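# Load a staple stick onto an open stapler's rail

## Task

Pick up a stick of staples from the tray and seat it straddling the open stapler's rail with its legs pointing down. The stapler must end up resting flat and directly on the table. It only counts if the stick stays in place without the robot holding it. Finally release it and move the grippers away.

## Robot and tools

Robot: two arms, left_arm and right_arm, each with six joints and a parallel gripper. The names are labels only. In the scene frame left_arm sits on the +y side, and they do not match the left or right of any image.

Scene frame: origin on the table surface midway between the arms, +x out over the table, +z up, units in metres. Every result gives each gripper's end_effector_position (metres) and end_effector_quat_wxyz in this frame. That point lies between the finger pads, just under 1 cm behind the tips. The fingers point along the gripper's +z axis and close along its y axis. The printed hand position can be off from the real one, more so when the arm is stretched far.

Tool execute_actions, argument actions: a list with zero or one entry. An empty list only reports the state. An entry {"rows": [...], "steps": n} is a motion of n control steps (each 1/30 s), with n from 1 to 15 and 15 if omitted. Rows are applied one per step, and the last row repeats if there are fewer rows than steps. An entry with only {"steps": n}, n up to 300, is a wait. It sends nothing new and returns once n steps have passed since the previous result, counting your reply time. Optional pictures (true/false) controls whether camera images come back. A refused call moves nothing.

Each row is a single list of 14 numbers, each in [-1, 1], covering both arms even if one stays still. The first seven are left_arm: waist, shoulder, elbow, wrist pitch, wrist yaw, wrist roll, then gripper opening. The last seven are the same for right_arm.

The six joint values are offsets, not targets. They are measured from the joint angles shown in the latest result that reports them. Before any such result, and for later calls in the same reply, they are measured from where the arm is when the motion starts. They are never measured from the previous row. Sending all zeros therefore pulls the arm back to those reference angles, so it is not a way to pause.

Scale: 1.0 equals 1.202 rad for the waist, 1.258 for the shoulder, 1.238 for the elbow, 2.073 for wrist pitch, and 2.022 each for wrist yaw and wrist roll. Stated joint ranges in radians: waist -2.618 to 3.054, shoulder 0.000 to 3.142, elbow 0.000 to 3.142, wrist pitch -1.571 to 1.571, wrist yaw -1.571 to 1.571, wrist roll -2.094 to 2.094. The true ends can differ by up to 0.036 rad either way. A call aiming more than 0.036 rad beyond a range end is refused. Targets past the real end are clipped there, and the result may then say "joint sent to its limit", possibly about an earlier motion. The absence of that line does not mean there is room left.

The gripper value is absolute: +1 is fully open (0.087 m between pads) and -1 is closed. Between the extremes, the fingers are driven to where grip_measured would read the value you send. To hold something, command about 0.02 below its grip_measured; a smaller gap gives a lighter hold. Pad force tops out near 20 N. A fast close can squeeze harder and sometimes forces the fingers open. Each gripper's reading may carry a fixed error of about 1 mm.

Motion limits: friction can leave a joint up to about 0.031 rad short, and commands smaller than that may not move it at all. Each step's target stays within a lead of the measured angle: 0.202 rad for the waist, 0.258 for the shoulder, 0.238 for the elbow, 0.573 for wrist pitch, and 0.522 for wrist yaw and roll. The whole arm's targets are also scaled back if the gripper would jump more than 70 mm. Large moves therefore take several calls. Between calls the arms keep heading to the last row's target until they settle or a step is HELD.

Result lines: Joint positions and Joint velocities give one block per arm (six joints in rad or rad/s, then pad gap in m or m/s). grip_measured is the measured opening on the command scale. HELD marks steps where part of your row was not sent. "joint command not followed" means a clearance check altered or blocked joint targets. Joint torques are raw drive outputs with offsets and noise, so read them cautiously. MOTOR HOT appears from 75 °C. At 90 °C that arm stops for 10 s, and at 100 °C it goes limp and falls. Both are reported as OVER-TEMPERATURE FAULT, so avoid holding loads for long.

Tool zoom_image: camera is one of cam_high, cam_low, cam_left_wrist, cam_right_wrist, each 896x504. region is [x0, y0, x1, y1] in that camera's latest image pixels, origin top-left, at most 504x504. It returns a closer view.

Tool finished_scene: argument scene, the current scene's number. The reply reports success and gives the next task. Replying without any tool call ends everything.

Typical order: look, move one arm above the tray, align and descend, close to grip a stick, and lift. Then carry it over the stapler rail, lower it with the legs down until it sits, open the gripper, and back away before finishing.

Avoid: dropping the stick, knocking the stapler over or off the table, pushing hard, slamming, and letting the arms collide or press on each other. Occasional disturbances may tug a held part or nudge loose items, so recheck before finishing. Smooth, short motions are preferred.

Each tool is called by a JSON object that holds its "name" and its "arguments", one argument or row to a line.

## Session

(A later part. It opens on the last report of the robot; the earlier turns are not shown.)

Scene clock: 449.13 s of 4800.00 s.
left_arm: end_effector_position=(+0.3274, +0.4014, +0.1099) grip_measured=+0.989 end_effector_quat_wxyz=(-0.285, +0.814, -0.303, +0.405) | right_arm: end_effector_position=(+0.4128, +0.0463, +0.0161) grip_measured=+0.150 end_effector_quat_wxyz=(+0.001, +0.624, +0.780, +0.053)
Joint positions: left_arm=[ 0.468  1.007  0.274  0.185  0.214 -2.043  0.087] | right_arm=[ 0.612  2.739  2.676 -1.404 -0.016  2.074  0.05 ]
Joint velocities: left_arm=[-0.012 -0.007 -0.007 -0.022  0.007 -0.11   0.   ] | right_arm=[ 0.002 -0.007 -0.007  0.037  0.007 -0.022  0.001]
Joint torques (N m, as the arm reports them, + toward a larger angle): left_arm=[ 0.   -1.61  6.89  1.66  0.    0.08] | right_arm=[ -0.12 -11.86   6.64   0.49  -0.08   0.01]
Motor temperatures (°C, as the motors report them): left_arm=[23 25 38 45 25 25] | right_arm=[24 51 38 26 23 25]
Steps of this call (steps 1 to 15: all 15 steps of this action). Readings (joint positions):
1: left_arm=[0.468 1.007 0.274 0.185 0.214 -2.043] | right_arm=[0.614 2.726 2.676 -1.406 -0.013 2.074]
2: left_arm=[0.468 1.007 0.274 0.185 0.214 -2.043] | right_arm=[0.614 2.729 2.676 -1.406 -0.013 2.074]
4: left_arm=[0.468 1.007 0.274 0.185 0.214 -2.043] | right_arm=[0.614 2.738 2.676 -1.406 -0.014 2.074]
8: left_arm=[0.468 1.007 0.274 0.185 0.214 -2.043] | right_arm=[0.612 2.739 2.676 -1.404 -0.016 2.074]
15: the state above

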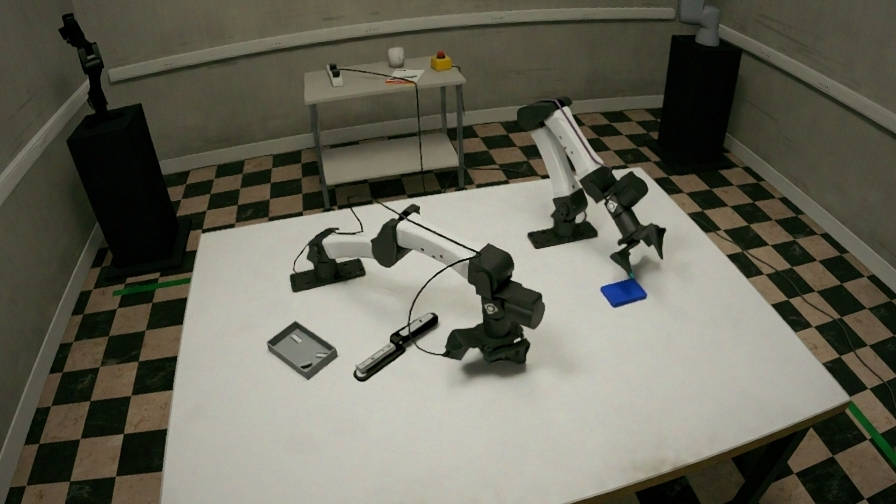

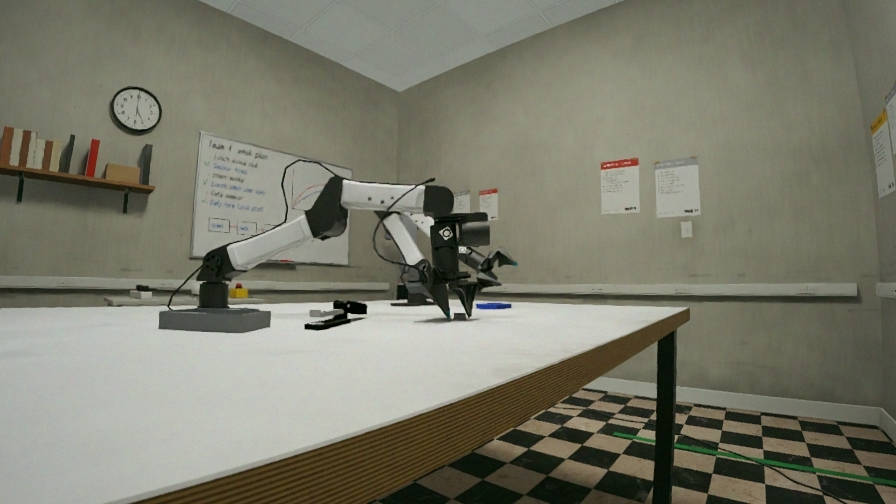

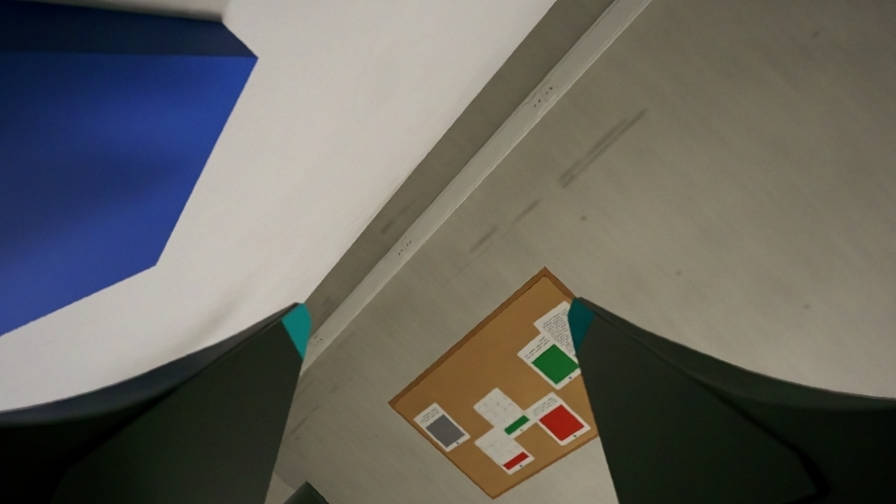

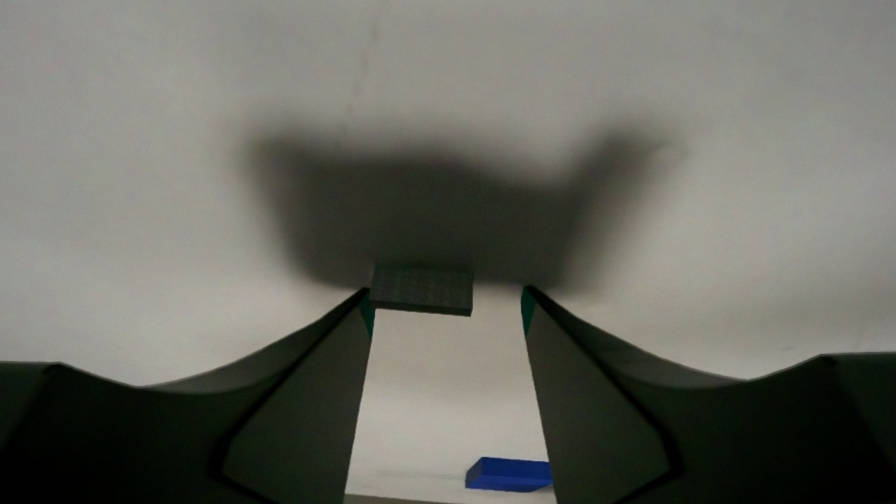

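{"name": "execute_actions", "arguments": {
  "actions": [
    {"rows":[[0,0,0,0,0,0,1,0,-0.01,0,0,0,0,0.05],[0,0,0,0,0,0,1,0,-0.01,0,0,0,0,0.0],[0,0,0,0,0,0,1,0,-0.01,0,0,0,0,-0.05],[0,0,0,0,0,0,1,0,-0.01,0,0,0,0,-0.1],[0,0,0,0,0,0,1,0,-0.01,0,0,0,0,-0.15],[0,0,0,0,0,0,1,0,-0.01,0,0,0,0,-0.2],[0,0,0,0,0,0,1,0,-0.01,0,0,0,0,-0.25],[0,0,0,0,0,0,1,0,-0.01,0,0,0,0,-0.3],[0,0,0,0,0,0,1,0,-0.01,0,0,0,0,-0.35],[0,0,0,0,0,0,1,0,-0.01,0,0,0,0,-0.4],[0,0,0,0,0,0,1,0,-0.01,0,0,0,0,-0.44],[0,0,0,0,0,0,1,0,-0.01,0,0,0,0,-0.48]],"steps":15}
  ]
}}

Scene clock: 458.90 s of 4800.00 s.
left_arm: end_effector_position=(+0.3274, +0.4014, +0.1099) grip_measured=+0.989 end_effector_quat_wxyz=(-0.285, +0.814, -0.303, +0.405) | right_arm: end_effector_position=(+0.4107, +0.0459, +0.0164) grip_measured=-0.474 end_effector_quat_wxyz=(-0.003, +0.624, +0.780, +0.050)
Joint positions: left_arm=[ 0.468  1.007  0.274  0.185  0.214 -2.043  0.087] | right_arm=[ 0.612  2.738  2.676 -1.412 -0.022  2.074  0.023]
Joint velocities: left_arm=[-0.007 -0.007 -0.002  0.037 -0.007  0.022 -0.001] | right_arm=[-0.012  0.002 -0.002  0.066 -0.037 -0.125 -0.   ]
Joint torques (N m, as the arm reports them, + toward a larger angle): left_arm=[-0.08 -1.59  6.84  1.66 -0.02  0.11] | right_arm=[ -0.3  -14.52   6.59   0.59  -0.05   0.02]
Motor temperatures (°C, as the motors report them): left_arm=[23 25 38 45 25 25] | right_arm=[24 50 38 26 23 25]
Steps of this call (steps 1 to 15: the robot went on to your last target; steps 16 to 90: nothing new was sent; then 6.27 s passed at rest; steps 91 to 105: all 15 steps of this action). Readings (joint positions):
91: left_arm=[0.468 1.007 0.274 0.185 0.214 -2.043] | right_arm=[0.612 2.738 2.676 -1.406 -0.018 2.074]
92: left_arm=[0.468 1.007 0.274 0.185 0.214 -2.043] | right_arm=[0.612 2.738 2.676 -1.410 -0.019 2.074]
94: left_arm=[0.468 1.007 0.274 0.185 0.214 -2.043] | right_arm=[0.612 2.738 2.676 -1.412 -0.022 2.074]
98: left_arm=[0.468 1.007 0.274 0.185 0.214 -2.043] | right_arm=[0.612 2.738 2.676 -1.412 -0.023 2.074]
105: the state above

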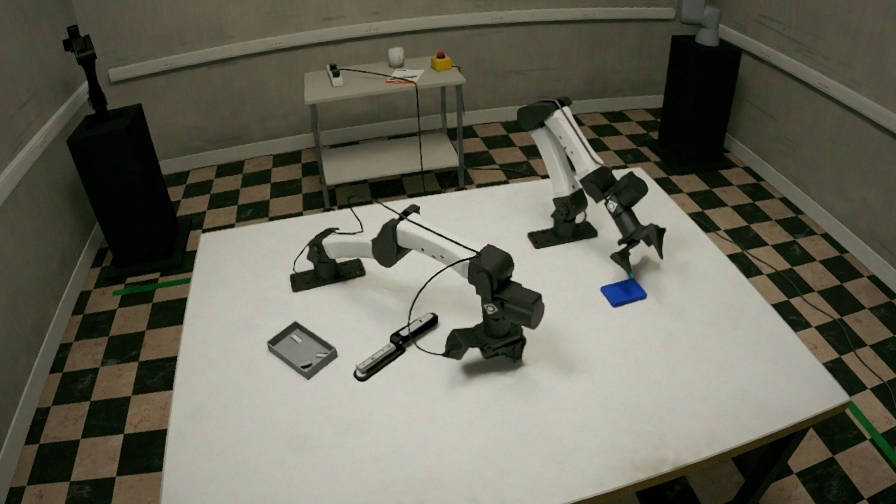

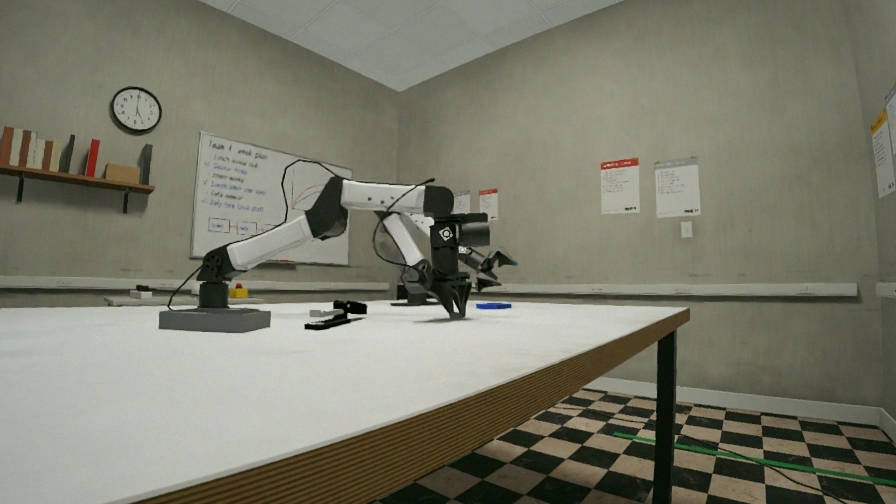

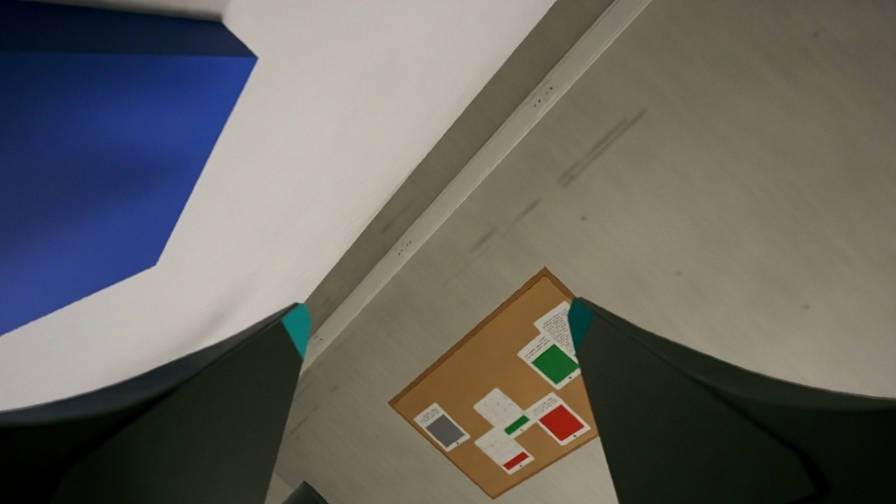

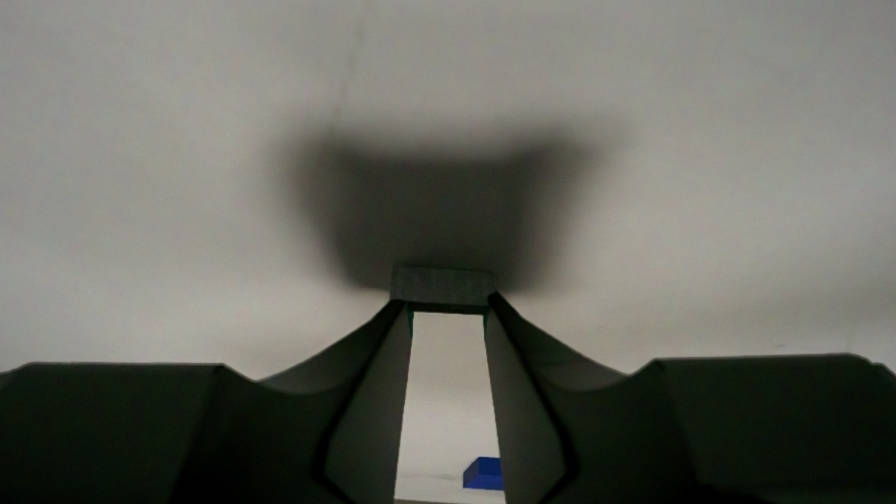

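{"name": "execute_actions", "arguments": {
  "actions": [
    {"rows":[[0,0,0,0,0,0,1,0,0,0,0,0,0,0.25],[0,0,0,0,0,0,1,0,0,0,0,0,0,0.25],[0,0,0,0,0,0,1,0,0,0,0,0,0,0.25],[0,0,0,0,0,0,1,0,0,0,0,0,0,0.25],[0,0,0,0,0,0,1,0,0,0,0,0,0,0.25],[0,0,0,0,0,0,1,0,0,0,0,0,0,0.25],[0,0,0,0,0,0,1,0,0,0,-0.03,0,0,0.25]],"steps":15}
  ]
}}

Scene clock: 470.13 s of 4800.00 s.
left_arm: end_effector_position=(+0.3274, +0.4014, +0.1099) grip_measured=+0.989 end_effector_quat_wxyz=(-0.285, +0.814, -0.303, +0.405) | right_arm: end_effector_position=(+0.4094, +0.0447, +0.0161) grip_measured=+0.250 end_effector_quat_wxyz=(-0.003, +0.625, +0.780, +0.046)
Joint positions: left_arm=[ 0.468  1.007  0.274  0.185  0.214 -2.043  0.087] | right_arm=[ 0.612  2.738  2.676 -1.419 -0.022  2.075  0.055]
Joint velocities: left_arm=[ 0.012 -0.007 -0.027 -0.022 -0.007 -0.022 -0.001] | right_arm=[-0.002  0.007 -0.002  0.022 -0.007 -0.037 -0.   ]
Joint torques (N m, as the arm reports them, + toward a larger angle): left_arm=[ 0.07 -1.54  6.92  1.66 -0.01  0.09] | right_arm=[ -0.25 -13.66   6.65  -0.12  -0.12   0.01]
Motor temperatures (°C, as the motors report them): left_arm=[23 25 38 45 25 25] | right_arm=[24 53 37 26 23 25]
Steps of this call (steps 1 to 15: the robot went on to your last target; steps 16 to 90: nothing new was sent; then 7.73 s passed at rest; steps 91 to 105: all 15 steps of this action). Readings (joint positions):
91: left_arm=[0.468 1.007 0.274 0.185 0.214 -2.043] | right_arm=[0.612 2.738 2.676 -1.412 -0.022 2.074]
92: left_arm=[0.468 1.007 0.274 0.185 0.214 -2.043] | right_arm=[0.612 2.738 2.676 -1.409 -0.022 2.074]
94: left_arm=[0.468 1.007 0.274 0.185 0.214 -2.043] | right_arm=[0.612 2.738 2.676 -1.408 -0.022 2.074]
98: left_arm=[0.468 1.007 0.274 0.185 0.214 -2.043] | right_arm=[0.612 2.738 2.676 -1.410 -0.022 2.075]
105: the state above

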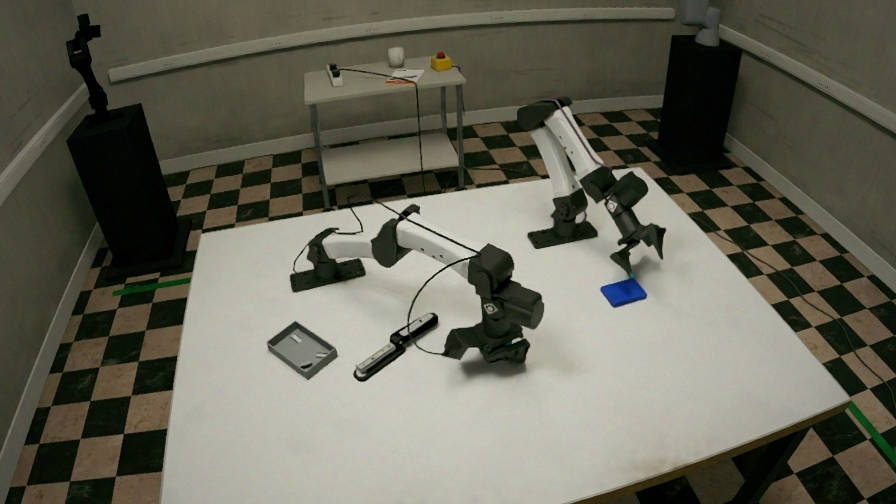

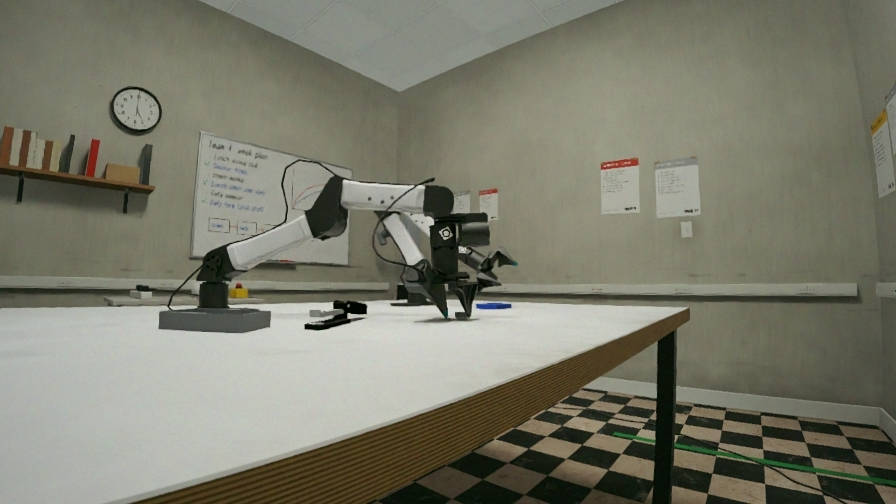

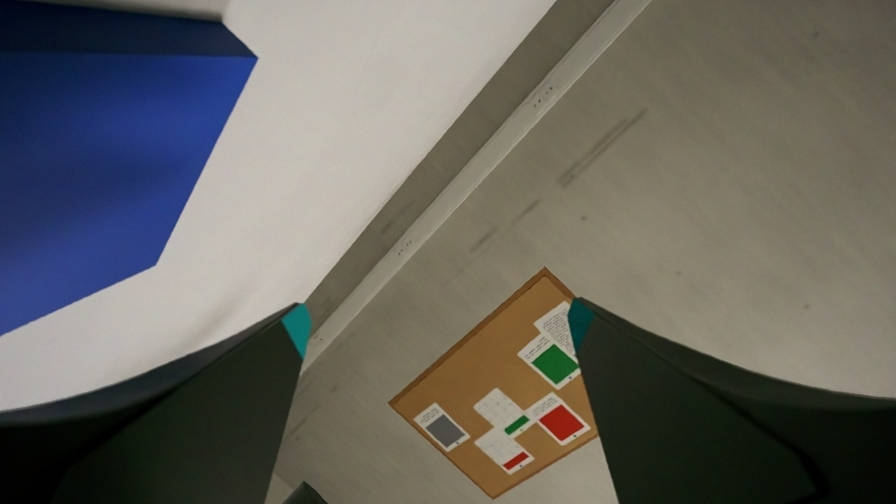

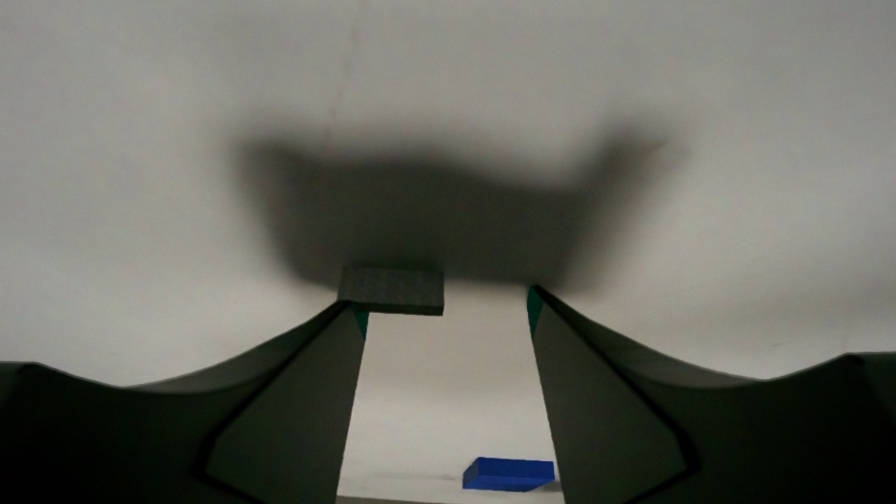

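{"name": "execute_actions", "arguments": {
  "actions": [
    {"rows":[[0,0,0,0,0,0,1,0,-0.05,0,0,0,0,0.25]],"steps":12}
  ],
  "pictures": false
}}

{"name": "execute_actions", "arguments": {
  "actions": [
    {"rows":[[0,0,0,0,0,0,1,-0.02,0,0,0.03,0,0,0.25]],"steps":15}
  ]
}}

Scene clock: 474.93 s of 4800.00 s.
left_arm: end_effector_position=(+0.3274, +0.4014, +0.1099) grip_measured=+0.989 end_effector_quat_wxyz=(-0.285, +0.814, -0.303, +0.405) | right_arm: end_effector_position=(+0.4124, +0.0473, +0.0398) grip_measured=+0.250 end_effector_quat_wxyz=(+0.000, +0.624, +0.779, +0.068)
Joint positions: left_arm=[ 0.468  1.007  0.274  0.185  0.214 -2.043  0.087] | right_arm=[ 0.612  2.694  2.676 -1.418 -0.022  2.075  0.055]
Joint velocities: left_arm=[ 0.002 -0.007 -0.002 -0.095 -0.022 -0.022  0.001] | right_arm=[-0.007 -0.022 -0.032 -0.022  0.007 -0.051 -0.   ]
Joint torques (N m, as the arm reports them, + toward a larger angle): left_arm=[ 0.03 -1.63  6.92  1.66  0.    0.12] | right_arm=[ -0.31 -14.96   6.67   0.57  -0.12   0.02]
Motor temperatures (°C, as the motors report them): left_arm=[23 25 38 45 25 25] | right_arm=[24 54 37 26 23 25]
Steps of this call (steps 1 to 15: the robot went on to your last target; steps 16 to 90: nothing new was sent; then 1.40 s passed at rest; steps 91 to 102: all 12 steps of this action). Readings (joint positions):
91: left_arm=[0.468 1.007 0.274 0.185 0.214 -2.043] | right_arm=[0.612 2.734 2.676 -1.418 -0.022 2.075]
92: left_arm=[0.468 1.007 0.274 0.185 0.214 -2.043] | right_arm=[0.612 2.730 2.676 -1.418 -0.022 2.075]
94: left_arm=[0.468 1.007 0.274 0.185 0.214 -2.043] | right_arm=[0.612 2.717 2.676 -1.418 -0.022 2.075]
98: left_arm=[0.468 1.007 0.274 0.185 0.214 -2.043] | right_arm=[0.612 2.695 2.676 -1.418 -0.022 2.075]
102: the state above

Scene clock: 475.43 s of 4800.00 s.
left_arm: end_effector_position=(+0.3274, +0.4014, +0.1099) grip_measured=+0.989 end_effector_quat_wxyz=(-0.285, +0.814, -0.303, +0.405) | right_arm: end_effector_position=(+0.4281, +0.0459, +0.0423) grip_measured=+0.250 end_effector_quat_wxyz=(+0.005, +0.630, +0.771, +0.089)
Joint positions: left_arm=[ 0.468  1.007  0.274  0.185  0.214 -2.043  0.087] | right_arm=[ 0.592  2.694  2.676 -1.377 -0.022  2.075  0.055]
Joint velocities: left_arm=[-0.012 -0.007  0.007 -0.022 -0.022 -0.051 -0.   ] | right_arm=[-0.012  0.007 -0.022 -0.066 -0.022  0.051 -0.001]
Joint torques (N m, as the arm reports them, + toward a larger angle): left_arm=[ 0.04 -1.72  6.83  1.65 -0.01  0.11] | right_arm=[ -0.63 -13.56   6.74   0.9   -0.11   0.01]
Motor temperatures (°C, as the motors report them): left_arm=[23 25 38 45 25 25] | right_arm=[24 54 37 26 23 25]
Steps of this call (steps 1 to 15: all 15 steps of this action). Readings (joint positions):
1: left_arm=[0.468 1.007 0.274 0.185 0.214 -2.043] | right_arm=[0.611 2.694 2.676 -1.415 -0.022 2.075]
2: left_arm=[0.468 1.007 0.274 0.185 0.214 -2.043] | right_arm=[0.610 2.694 2.676 -1.408 -0.022 2.075]
4: left_arm=[0.468 1.007 0.274 0.185 0.214 -2.043] | right_arm=[0.603 2.694 2.676 -1.395 -0.022 2.075]
8: left_arm=[0.468 1.007 0.274 0.185 0.214 -2.043] | right_arm=[0.593 2.694 2.676 -1.383 -0.022 2.075]
15: the state above

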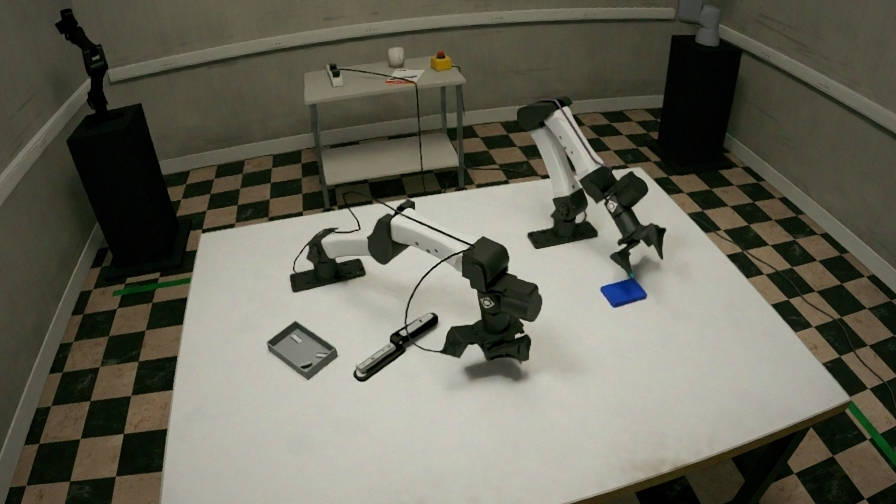

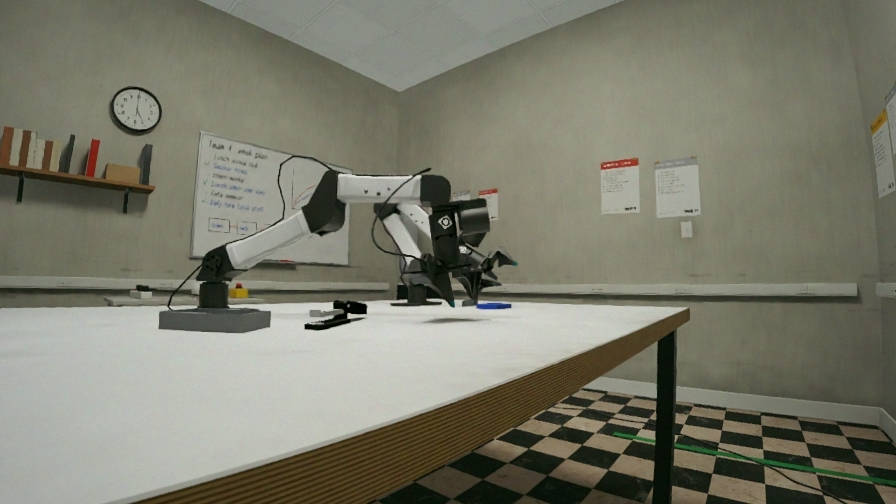

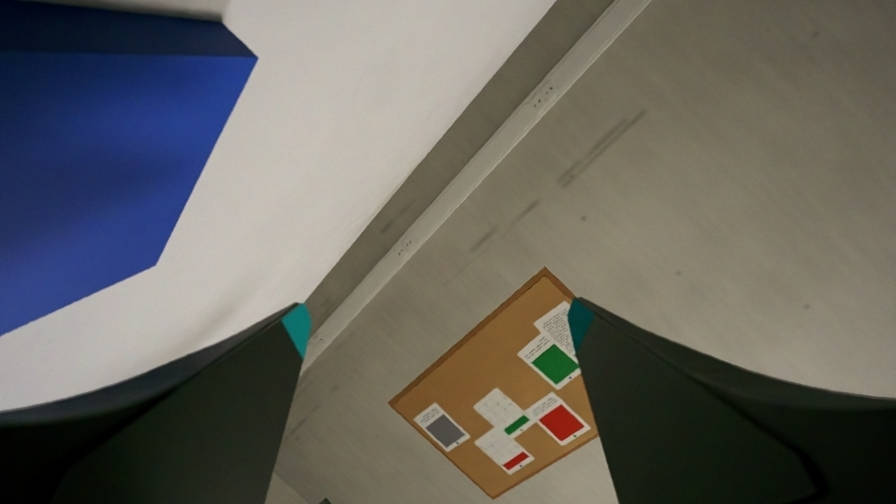

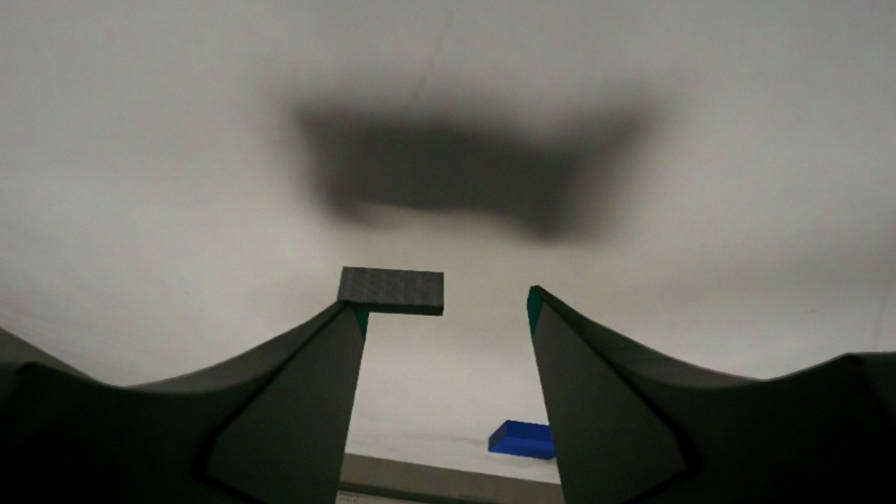

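{"name": "execute_actions", "arguments": {
  "actions": [
    {"rows":[[0,0,0,0,0,0,1,0,0,0,0,0,0,0.1],[0,0,0,0,0,0,1,0,0,0,0,0,0,0.0],[0,0,0,0,0,0,1,0,0,0,0,0,0,-0.1],[0,0,0,0,0,0,1,0,0,0,0,0,0,-0.2],[0,0,0,0,0,0,1,0,0,0,0,0,0,-0.3],[0,0,0,0,0,0,1,0,0,0,0,0,0,-0.4],[0,0,0,0,0,0,1,0,0,0,0,0,0,-0.45],[0,0,0,0,0,0,1,0,0,0,0,0,0,-0.5]],"steps":15}
  ],
  "pictures": false
}}

{"name": "execute_actions", "arguments": {
  "actions": [
    {"rows":[[0,0,0,0,0,0,1,-0.1,-0.4,-0.5,0,0,-1,-0.5]],"steps":15}
  ],
  "pictures": false
}}

{"name": "execute_actions", "arguments": {
  "actions": [
    {"steps":30}
  ]
}}

Scene clock: 484.57 s of 4800.00 s.
left_arm: end_effector_position=(+0.3274, +0.4014, +0.1099) grip_measured=+0.989 end_effector_quat_wxyz=(-0.285, +0.814, -0.303, +0.405) | right_arm: end_effector_position=(+0.4283, +0.0460, +0.0423) grip_measured=-0.495 end_effector_quat_wxyz=(+0.005, +0.630, +0.771, +0.089)
Joint positions: left_arm=[ 0.468  1.007  0.274  0.185  0.214 -2.043  0.087] | right_arm=[ 0.592  2.694  2.676 -1.376 -0.022  2.075  0.022]
Joint velocities: left_arm=[-0.017 -0.012 -0.007  0.037  0.066  0.051 -0.   ] | right_arm=[ 0.002 -0.017 -0.002  0.095 -0.007  0.007 -0.   ]
Joint torques (N m, as the arm reports them, + toward a larger angle): left_arm=[-0.02 -1.57  6.91  1.67  0.    0.1 ] | right_arm=[ -0.29 -13.57   6.73   0.66  -0.11   0.01]
Motor temperatures (°C, as the motors report them): left_arm=[23 25 38 45 25 25] | right_arm=[24 55 37 26 23 25]
Steps of this call (steps 1 to 15: the robot went on to your last target; steps 16 to 90: nothing new was sent; then 5.63 s passed at rest; steps 91 to 105: all 15 steps of this action). Readings (joint positions):
91: left_arm=[0.468 1.007 0.274 0.185 0.214 -2.043] | right_arm=[0.592 2.694 2.676 -1.376 -0.022 2.075]
92: left_arm=[0.468 1.007 0.274 0.185 0.214 -2.043] | right_arm=[0.592 2.694 2.676 -1.376 -0.022 2.075]
94: left_arm=[0.468 1.007 0.274 0.185 0.214 -2.043] | right_arm=[0.592 2.694 2.676 -1.376 -0.022 2.075]
98: left_arm=[0.468 1.007 0.274 0.185 0.214 -2.043] | right_arm=[0.592 2.694 2.676 -1.376 -0.022 2.075]
105: the state above

Scene clock: 485.07 s of 4800.00 s.
left_arm: end_effector_position=(+0.3274, +0.4014, +0.1099) grip_measured=+0.989 end_effector_quat_wxyz=(-0.285, +0.814, -0.303, +0.405) | right_arm: end_effector_position=(+0.3517, -0.0992, +0.1168) grip_measured=-0.495 end_effector_quat_wxyz=(+0.031, +0.097, +0.994, +0.038)
Joint positions: left_arm=[ 0.468  1.007  0.274  0.185  0.214 -2.043  0.087] | right_arm=[ 0.463  2.18   2.088 -1.383 -0.02   0.769  0.022]
Joint velocities: left_arm=[-0.017 -0.012 -0.012  0.007 -0.007  0.037  0.   ] | right_arm=[ 0.046 -0.012 -0.237 -0.066 -0.051 -2.777  0.   ]
Joint torques (N m, as the arm reports them, + toward a larger angle): left_arm=[ 0.   -1.63  6.92  1.65 -0.01  0.1 ] | right_arm=[  0.22 -10.05   5.29   0.7   -0.13   0.  ]
Motor temperatures (°C, as the motors report them): left_arm=[23 25 38 45 25 25] | right_arm=[24 55 37 26 23 25]
Steps of this call (steps 1 to 15: all 15 steps of this action). Readings (joint positions):
1: left_arm=[0.468 1.007 0.274 0.185 0.214 -2.043] | right_arm=[0.586 2.669 2.636 -1.363 -0.025 2.018]
2: left_arm=[0.468 1.007 0.274 0.185 0.214 -2.043] | right_arm=[0.578 2.627 2.566 -1.361 -0.027 1.946]
4: left_arm=[0.468 1.007 0.274 0.185 0.214 -2.043] | right_arm=[0.544 2.527 2.435 -1.365 -0.028 1.799]
8: left_arm=[0.468 1.007 0.274 0.185 0.214 -2.043] | right_arm=[0.471 2.283 2.170 -1.365 -0.024 1.460]
15: the state above

Scene clock: 486.07 s of 4800.00 s.
left_arm: end_effector_position=(+0.3274, +0.4014, +0.1099) grip_measured=+0.989 end_effector_quat_wxyz=(-0.285, +0.814, -0.303, +0.405) | right_arm: end_effector_position=(+0.3542, -0.1281, +0.1129) grip_measured=-0.495 end_effector_quat_wxyz=(+0.038, -0.255, +0.966, +0.023)
Joint positions: left_arm=[ 0.468  1.007  0.274  0.185  0.214 -2.043  0.087] | right_arm=[ 0.465  2.18   2.079 -1.383 -0.02   0.062  0.022]
Joint velocities: left_arm=[-0.007  0.002  0.012 -0.022 -0.037 -0.022 -0.001] | right_arm=[-0.002  0.022 -0.022  0.037 -0.007 -0.007 -0.001]
Joint torques (N m, as the arm reports them, + toward a larger angle): left_arm=[-0.05 -1.59  6.77  1.65  0.02  0.09] | right_arm=[  0.24 -10.     4.95   0.72  -0.18  -0.07]
Motor temperatures (°C, as the motors report them): left_arm=[23 25 38 45 25 25] | right_arm=[24 54 37 26 23 25]
Steps of this call (steps 1 to 30: the robot went on to your last target). Readings (joint positions):
1: left_arm=[0.468 1.007 0.274 0.185 0.214 -2.043] | right_arm=[0.465 2.180 2.082 -1.383 -0.020 0.671]
2: left_arm=[0.468 1.007 0.274 0.185 0.214 -2.043] | right_arm=[0.465 2.180 2.079 -1.383 -0.020 0.572]
4: left_arm=[0.468 1.007 0.274 0.185 0.214 -2.043] | right_arm=[0.465 2.180 2.079 -1.383 -0.020 0.390]
8: left_arm=[0.468 1.007 0.274 0.185 0.214 -2.043] | right_arm=[0.465 2.180 2.079 -1.383 -0.020 0.195]
30: the state above

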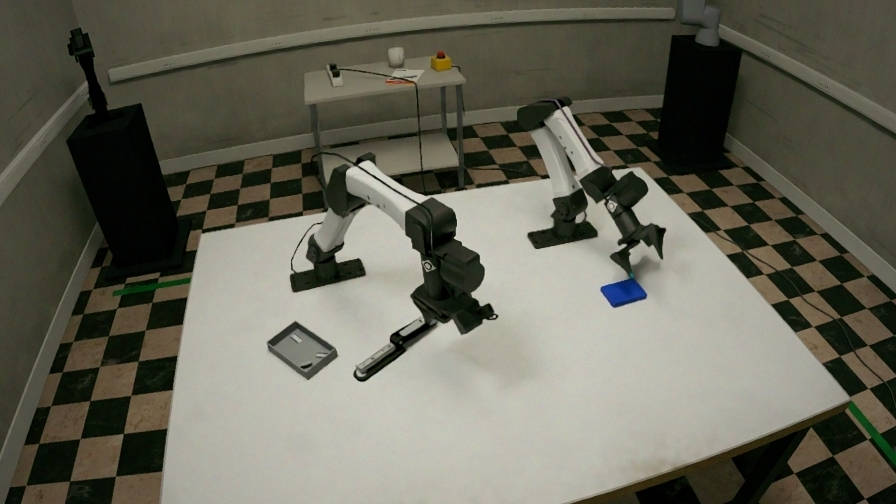

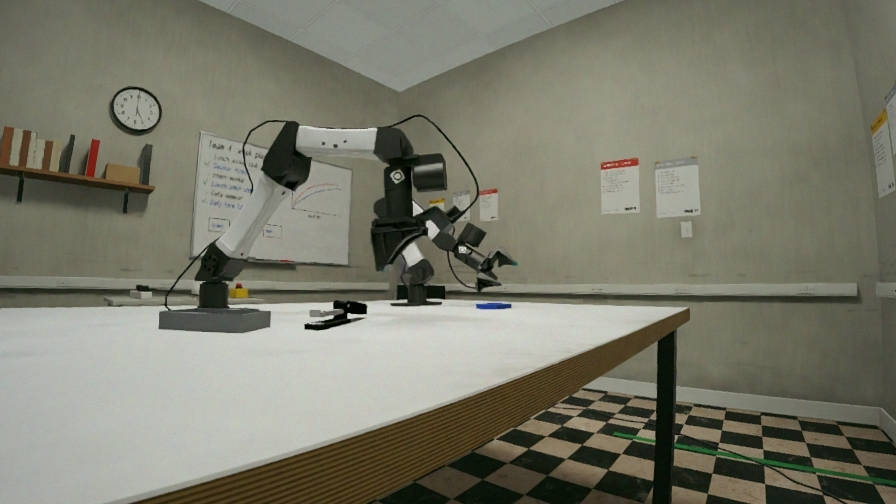

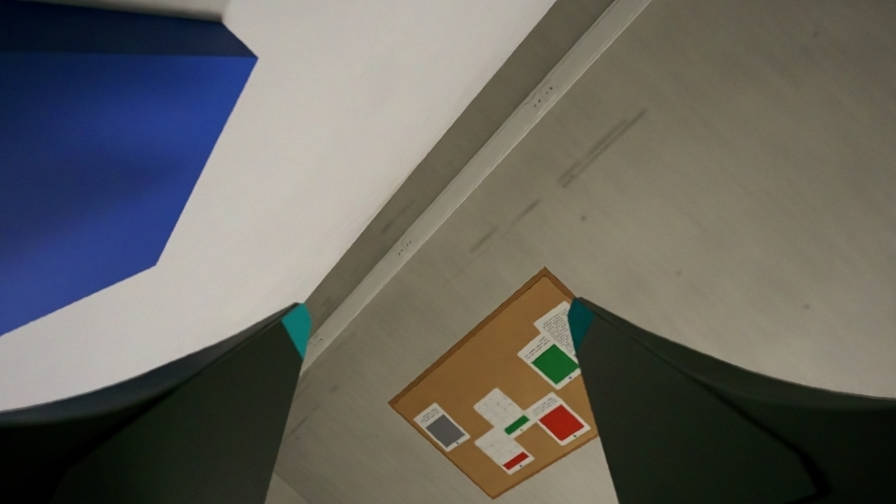

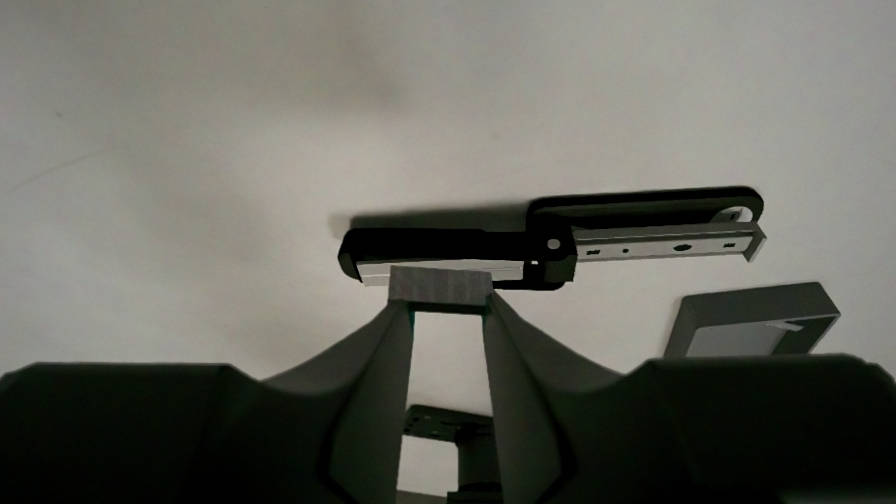

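{"name": "execute_actions", "arguments": {
  "actions": [
    {"rows":[[0,0,0,0,0,0,1,0.1,0,0,1,0,0,-0.5],[0,0,0,0,0,0,1,0.1,0,0,1,0,0,-0.5],[0,0,0,0,0,0,1,0.1,0,0,1,0,0,-0.5],[0,0,0,0,0,0,1,0.1,0,0,1,0,0,-0.5],[0,0,0,0,0,0,1,0.1,0,0,1,0,0,-0.5],[0,0,0,0,0,0,1,0.1,0,0,1,0,0,-0.5],[0,0,0,0,0,0,1,0.1,0,0,1,0,0,-0.5],[0,0,0,0,0,0,1,0.1,0,0,1,0,0,-0.5],[0,0,0,0,0,0,1,0.1,0,-0.4,1,0,0,-0.5]],"steps":15}
  ],
  "pictures": false
}}

{"name": "execute_actions", "arguments": {
  "actions": [
    {"steps":40}
  ],
  "pictures": false
}}

{"name": "execute_actions", "arguments": {
  "actions": [
    {"rows":[[0,0,0,0,0,0,1,0,0,-0.5,0.36,0,0,-0.5]],"steps":15}
  ],
  "pictures": false
}}

{"name": "execute_actions", "arguments": {
  "actions": [
    {"steps":25}
  ]
}}

Scene clock: 496.83 s of 4800.00 s.
left_arm: end_effector_position=(+0.3274, +0.4014, +0.1099) grip_measured=+0.989 end_effector_quat_wxyz=(-0.285, +0.814, -0.303, +0.405) | right_arm: end_effector_position=(+0.4641, +0.0273, +0.0726) grip_measured=-0.495 end_effector_quat_wxyz=(+0.407, -0.285, +0.851, +0.171)
Joint positions: left_arm=[ 0.468  1.007  0.274  0.185  0.214 -2.043  0.087] | right_arm=[ 0.587  2.172  1.637 -0.121 -0.017  0.061  0.022]
Joint velocities: left_arm=[-0.017  0.007 -0.002 -0.007  0.037 -0.037 -0.001] | right_arm=[-0.012  0.486 -1.179  2.601 -0.051 -0.007  0.001]
Joint torques (N m, as the arm reports them, + toward a larger angle): left_arm=[ 0.   -1.68  6.82  1.67  0.02  0.08] | right_arm=[ -0.53 -13.46   9.66   3.02  -0.18   0.03]
Motor temperatures (°C, as the motors report them): left_arm=[23 25 38 45 25 25] | right_arm=[24 51 37 26 23 25]
Steps of this call (steps 1 to 15: the robot went on to your last target; steps 16 to 90: nothing new was sent; then 7.27 s passed at rest; steps 91 to 105: all 15 steps of this action). Readings (joint positions):
91: left_arm=[0.468 1.007 0.274 0.185 0.214 -2.043] | right_arm=[0.470 2.180 2.079 -1.358 -0.018 0.061]
92: left_arm=[0.468 1.007 0.274 0.185 0.214 -2.043] | right_arm=[0.480 2.180 2.079 -1.300 -0.016 0.061]
94: left_arm=[0.468 1.007 0.274 0.185 0.214 -2.043] | right_arm=[0.510 2.180 2.079 -1.173 -0.016 0.061]
98: left_arm=[0.468 1.007 0.274 0.185 0.214 -2.043] | right_arm=[0.566 2.180 2.079 -0.909 -0.017 0.061]
105: the state above

Scene clock: 498.17 s of 4800.00 s.
left_arm: end_effector_position=(+0.3274, +0.4014, +0.1099) grip_measured=+0.989 end_effector_quat_wxyz=(-0.285, +0.814, -0.303, +0.405) | right_arm: end_effector_position=(+0.5240, +0.0776, +0.2064) grip_measured=-0.495 end_effector_quat_wxyz=(+0.671, -0.222, +0.652, +0.274)
Joint positions: left_arm=[ 0.468  1.007  0.274  0.185  0.214 -2.043  0.087] | right_arm=[ 0.587  2.198  1.585  0.664 -0.017  0.061  0.022]
Joint velocities: left_arm=[-0.007  0.002  0.002  0.139 -0.081 -0.066  0.   ] | right_arm=[-0.027 -0.022 -0.002  0.051 -0.022 -0.022 -0.   ]
Joint torques (N m, as the arm reports them, + toward a larger angle): left_arm=[-0.07 -1.64  6.83  1.64 -0.01  0.1 ] | right_arm=[ -0.45 -13.36   7.85   2.55  -0.19   0.02]
Motor temperatures (°C, as the motors report them): left_arm=[23 25 38 45 25 25] | right_arm=[24 52 37 27 23 25]
Steps of this call (steps 1 to 40: the robot went on to your last target). Readings (joint positions):
1: left_arm=[0.468 1.007 0.274 0.185 0.214 -2.043] | right_arm=[0.587 2.190 1.608 -0.042 -0.017 0.061]
2: left_arm=[0.468 1.007 0.274 0.185 0.214 -2.043] | right_arm=[0.587 2.205 1.594 0.020 -0.017 0.061]
4: left_arm=[0.468 1.007 0.274 0.185 0.214 -2.043] | right_arm=[0.587 2.219 1.585 0.121 -0.017 0.061]
8: left_arm=[0.468 1.007 0.274 0.185 0.214 -2.043] | right_arm=[0.587 2.217 1.585 0.339 -0.017 0.061]
40: the state above

Scene clock: 498.67 s of 4800.00 s.
left_arm: end_effector_position=(+0.3274, +0.4014, +0.1099) grip_measured=+0.989 end_effector_quat_wxyz=(-0.285, +0.814, -0.303, +0.405) | right_arm: end_effector_position=(+0.4509, +0.0162, +0.0927) grip_measured=-0.495 end_effector_quat_wxyz=(+0.685, -0.217, +0.637, +0.280)
Joint positions: left_arm=[ 0.468  1.007  0.274  0.185  0.214 -2.043  0.087] | right_arm=[ 0.587  2.218  0.968  1.344 -0.017  0.061  0.022]
Joint velocities: left_arm=[ 0.007 -0.032  0.032 -0.037 -0.007 -0.022 -0.001] | right_arm=[ 0.002 -0.022  0.002  0.315  0.037 -0.066 -0.001]
Joint torques (N m, as the arm reports them, + toward a larger angle): left_arm=[ 0.07 -1.56  6.77  1.67  0.    0.09] | right_arm=[ -0.28 -11.41   5.31   2.47  -0.16   0.01]
Motor temperatures (°C, as the motors report them): left_arm=[23 25 38 45 25 25] | right_arm=[24 52 37 27 23 25]
Steps of this call (steps 1 to 15: all 15 steps of this action). Readings (joint positions):
1: left_arm=[0.468 1.007 0.274 0.185 0.214 -2.043] | right_arm=[0.587 2.197 1.546 0.745 -0.017 0.061]
2: left_arm=[0.468 1.007 0.274 0.185 0.214 -2.043] | right_arm=[0.587 2.188 1.474 0.870 -0.017 0.061]
4: left_arm=[0.468 1.007 0.274 0.185 0.214 -2.043] | right_arm=[0.587 2.186 1.327 1.075 -0.017 0.061]
8: left_arm=[0.468 1.007 0.274 0.185 0.214 -2.043] | right_arm=[0.587 2.192 1.033 1.258 -0.017 0.061]
15: the state above

Scene clock: 499.50 s of 4800.00 s.
left_arm: end_effector_position=(+0.3274, +0.4014, +0.1099) grip_measured=+0.989 end_effector_quat_wxyz=(-0.285, +0.814, -0.303, +0.405) | right_arm: end_effector_position=(+0.4513, +0.0165, +0.1032) grip_measured=-0.495 end_effector_quat_wxyz=(+0.698, -0.212, +0.622, +0.285)
Joint positions: left_arm=[ 0.468  1.007  0.274  0.185  0.214 -2.043  0.087] | right_arm=[ 0.587  2.218  0.968  1.385 -0.017  0.061  0.022]
Joint velocities: left_arm=[-0.017 -0.017 -0.017 -0.037  0.007 -0.037 -0.   ] | right_arm=[ 0.002  0.002  0.002 -0.037  0.037  0.007  0.   ]
Joint torques (N m, as the arm reports them, + toward a larger angle): left_arm=[ 0.03 -1.69  6.92  1.66 -0.02  0.11] | right_arm=[ -0.29 -11.41   5.23   2.49  -0.16   0.01]
Motor temperatures (°C, as the motors report them): left_arm=[23 25 38 45 25 25] | right_arm=[24 51 37 27 23 25]
Steps of this call (steps 1 to 25: the robot went on to your last target). Readings (joint positions):
1: left_arm=[0.468 1.007 0.274 0.185 0.214 -2.043] | right_arm=[0.587 2.218 0.968 1.353 -0.017 0.061]
2: left_arm=[0.468 1.007 0.274 0.185 0.214 -2.043] | right_arm=[0.587 2.218 0.968 1.360 -0.017 0.061]
4: left_arm=[0.468 1.007 0.274 0.185 0.214 -2.043] | right_arm=[0.587 2.218 0.968 1.370 -0.017 0.061]
8: left_arm=[0.468 1.007 0.274 0.185 0.214 -2.043] | right_arm=[0.587 2.218 0.968 1.380 -0.017 0.061]
25: the state above

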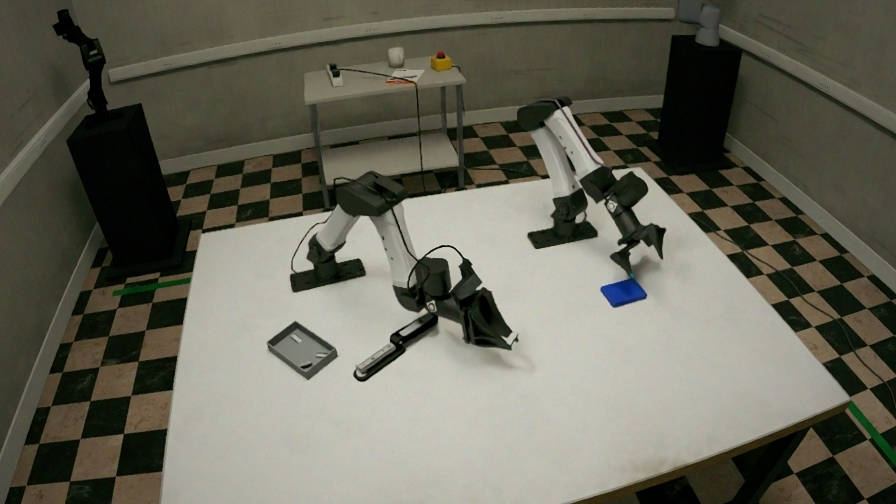

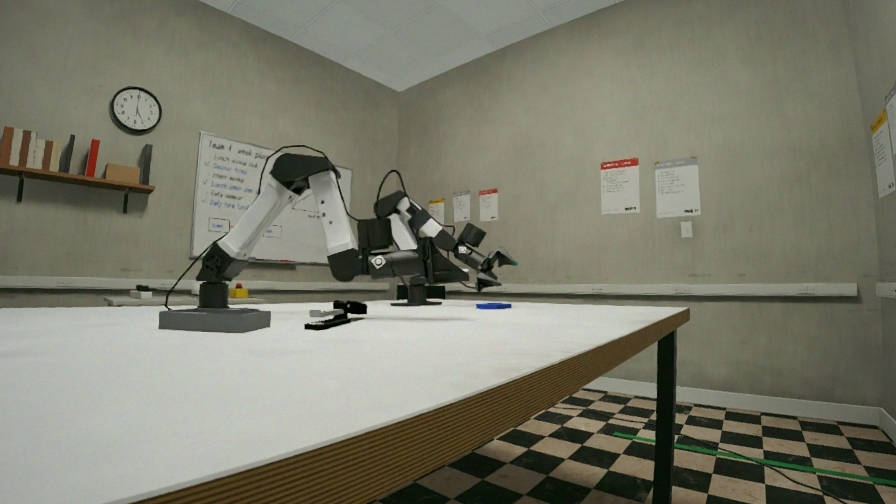

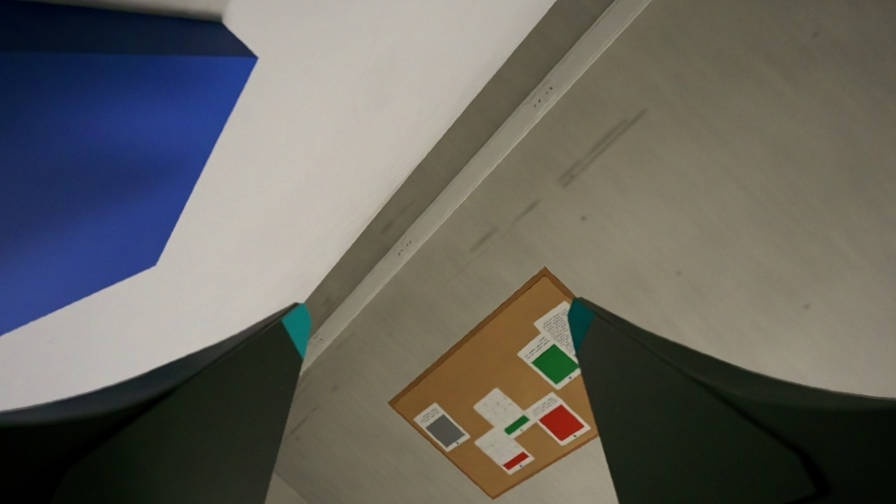

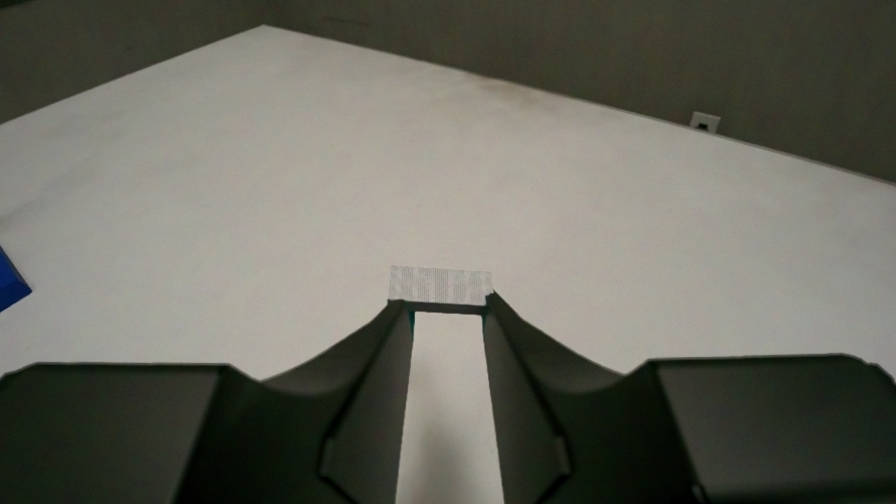

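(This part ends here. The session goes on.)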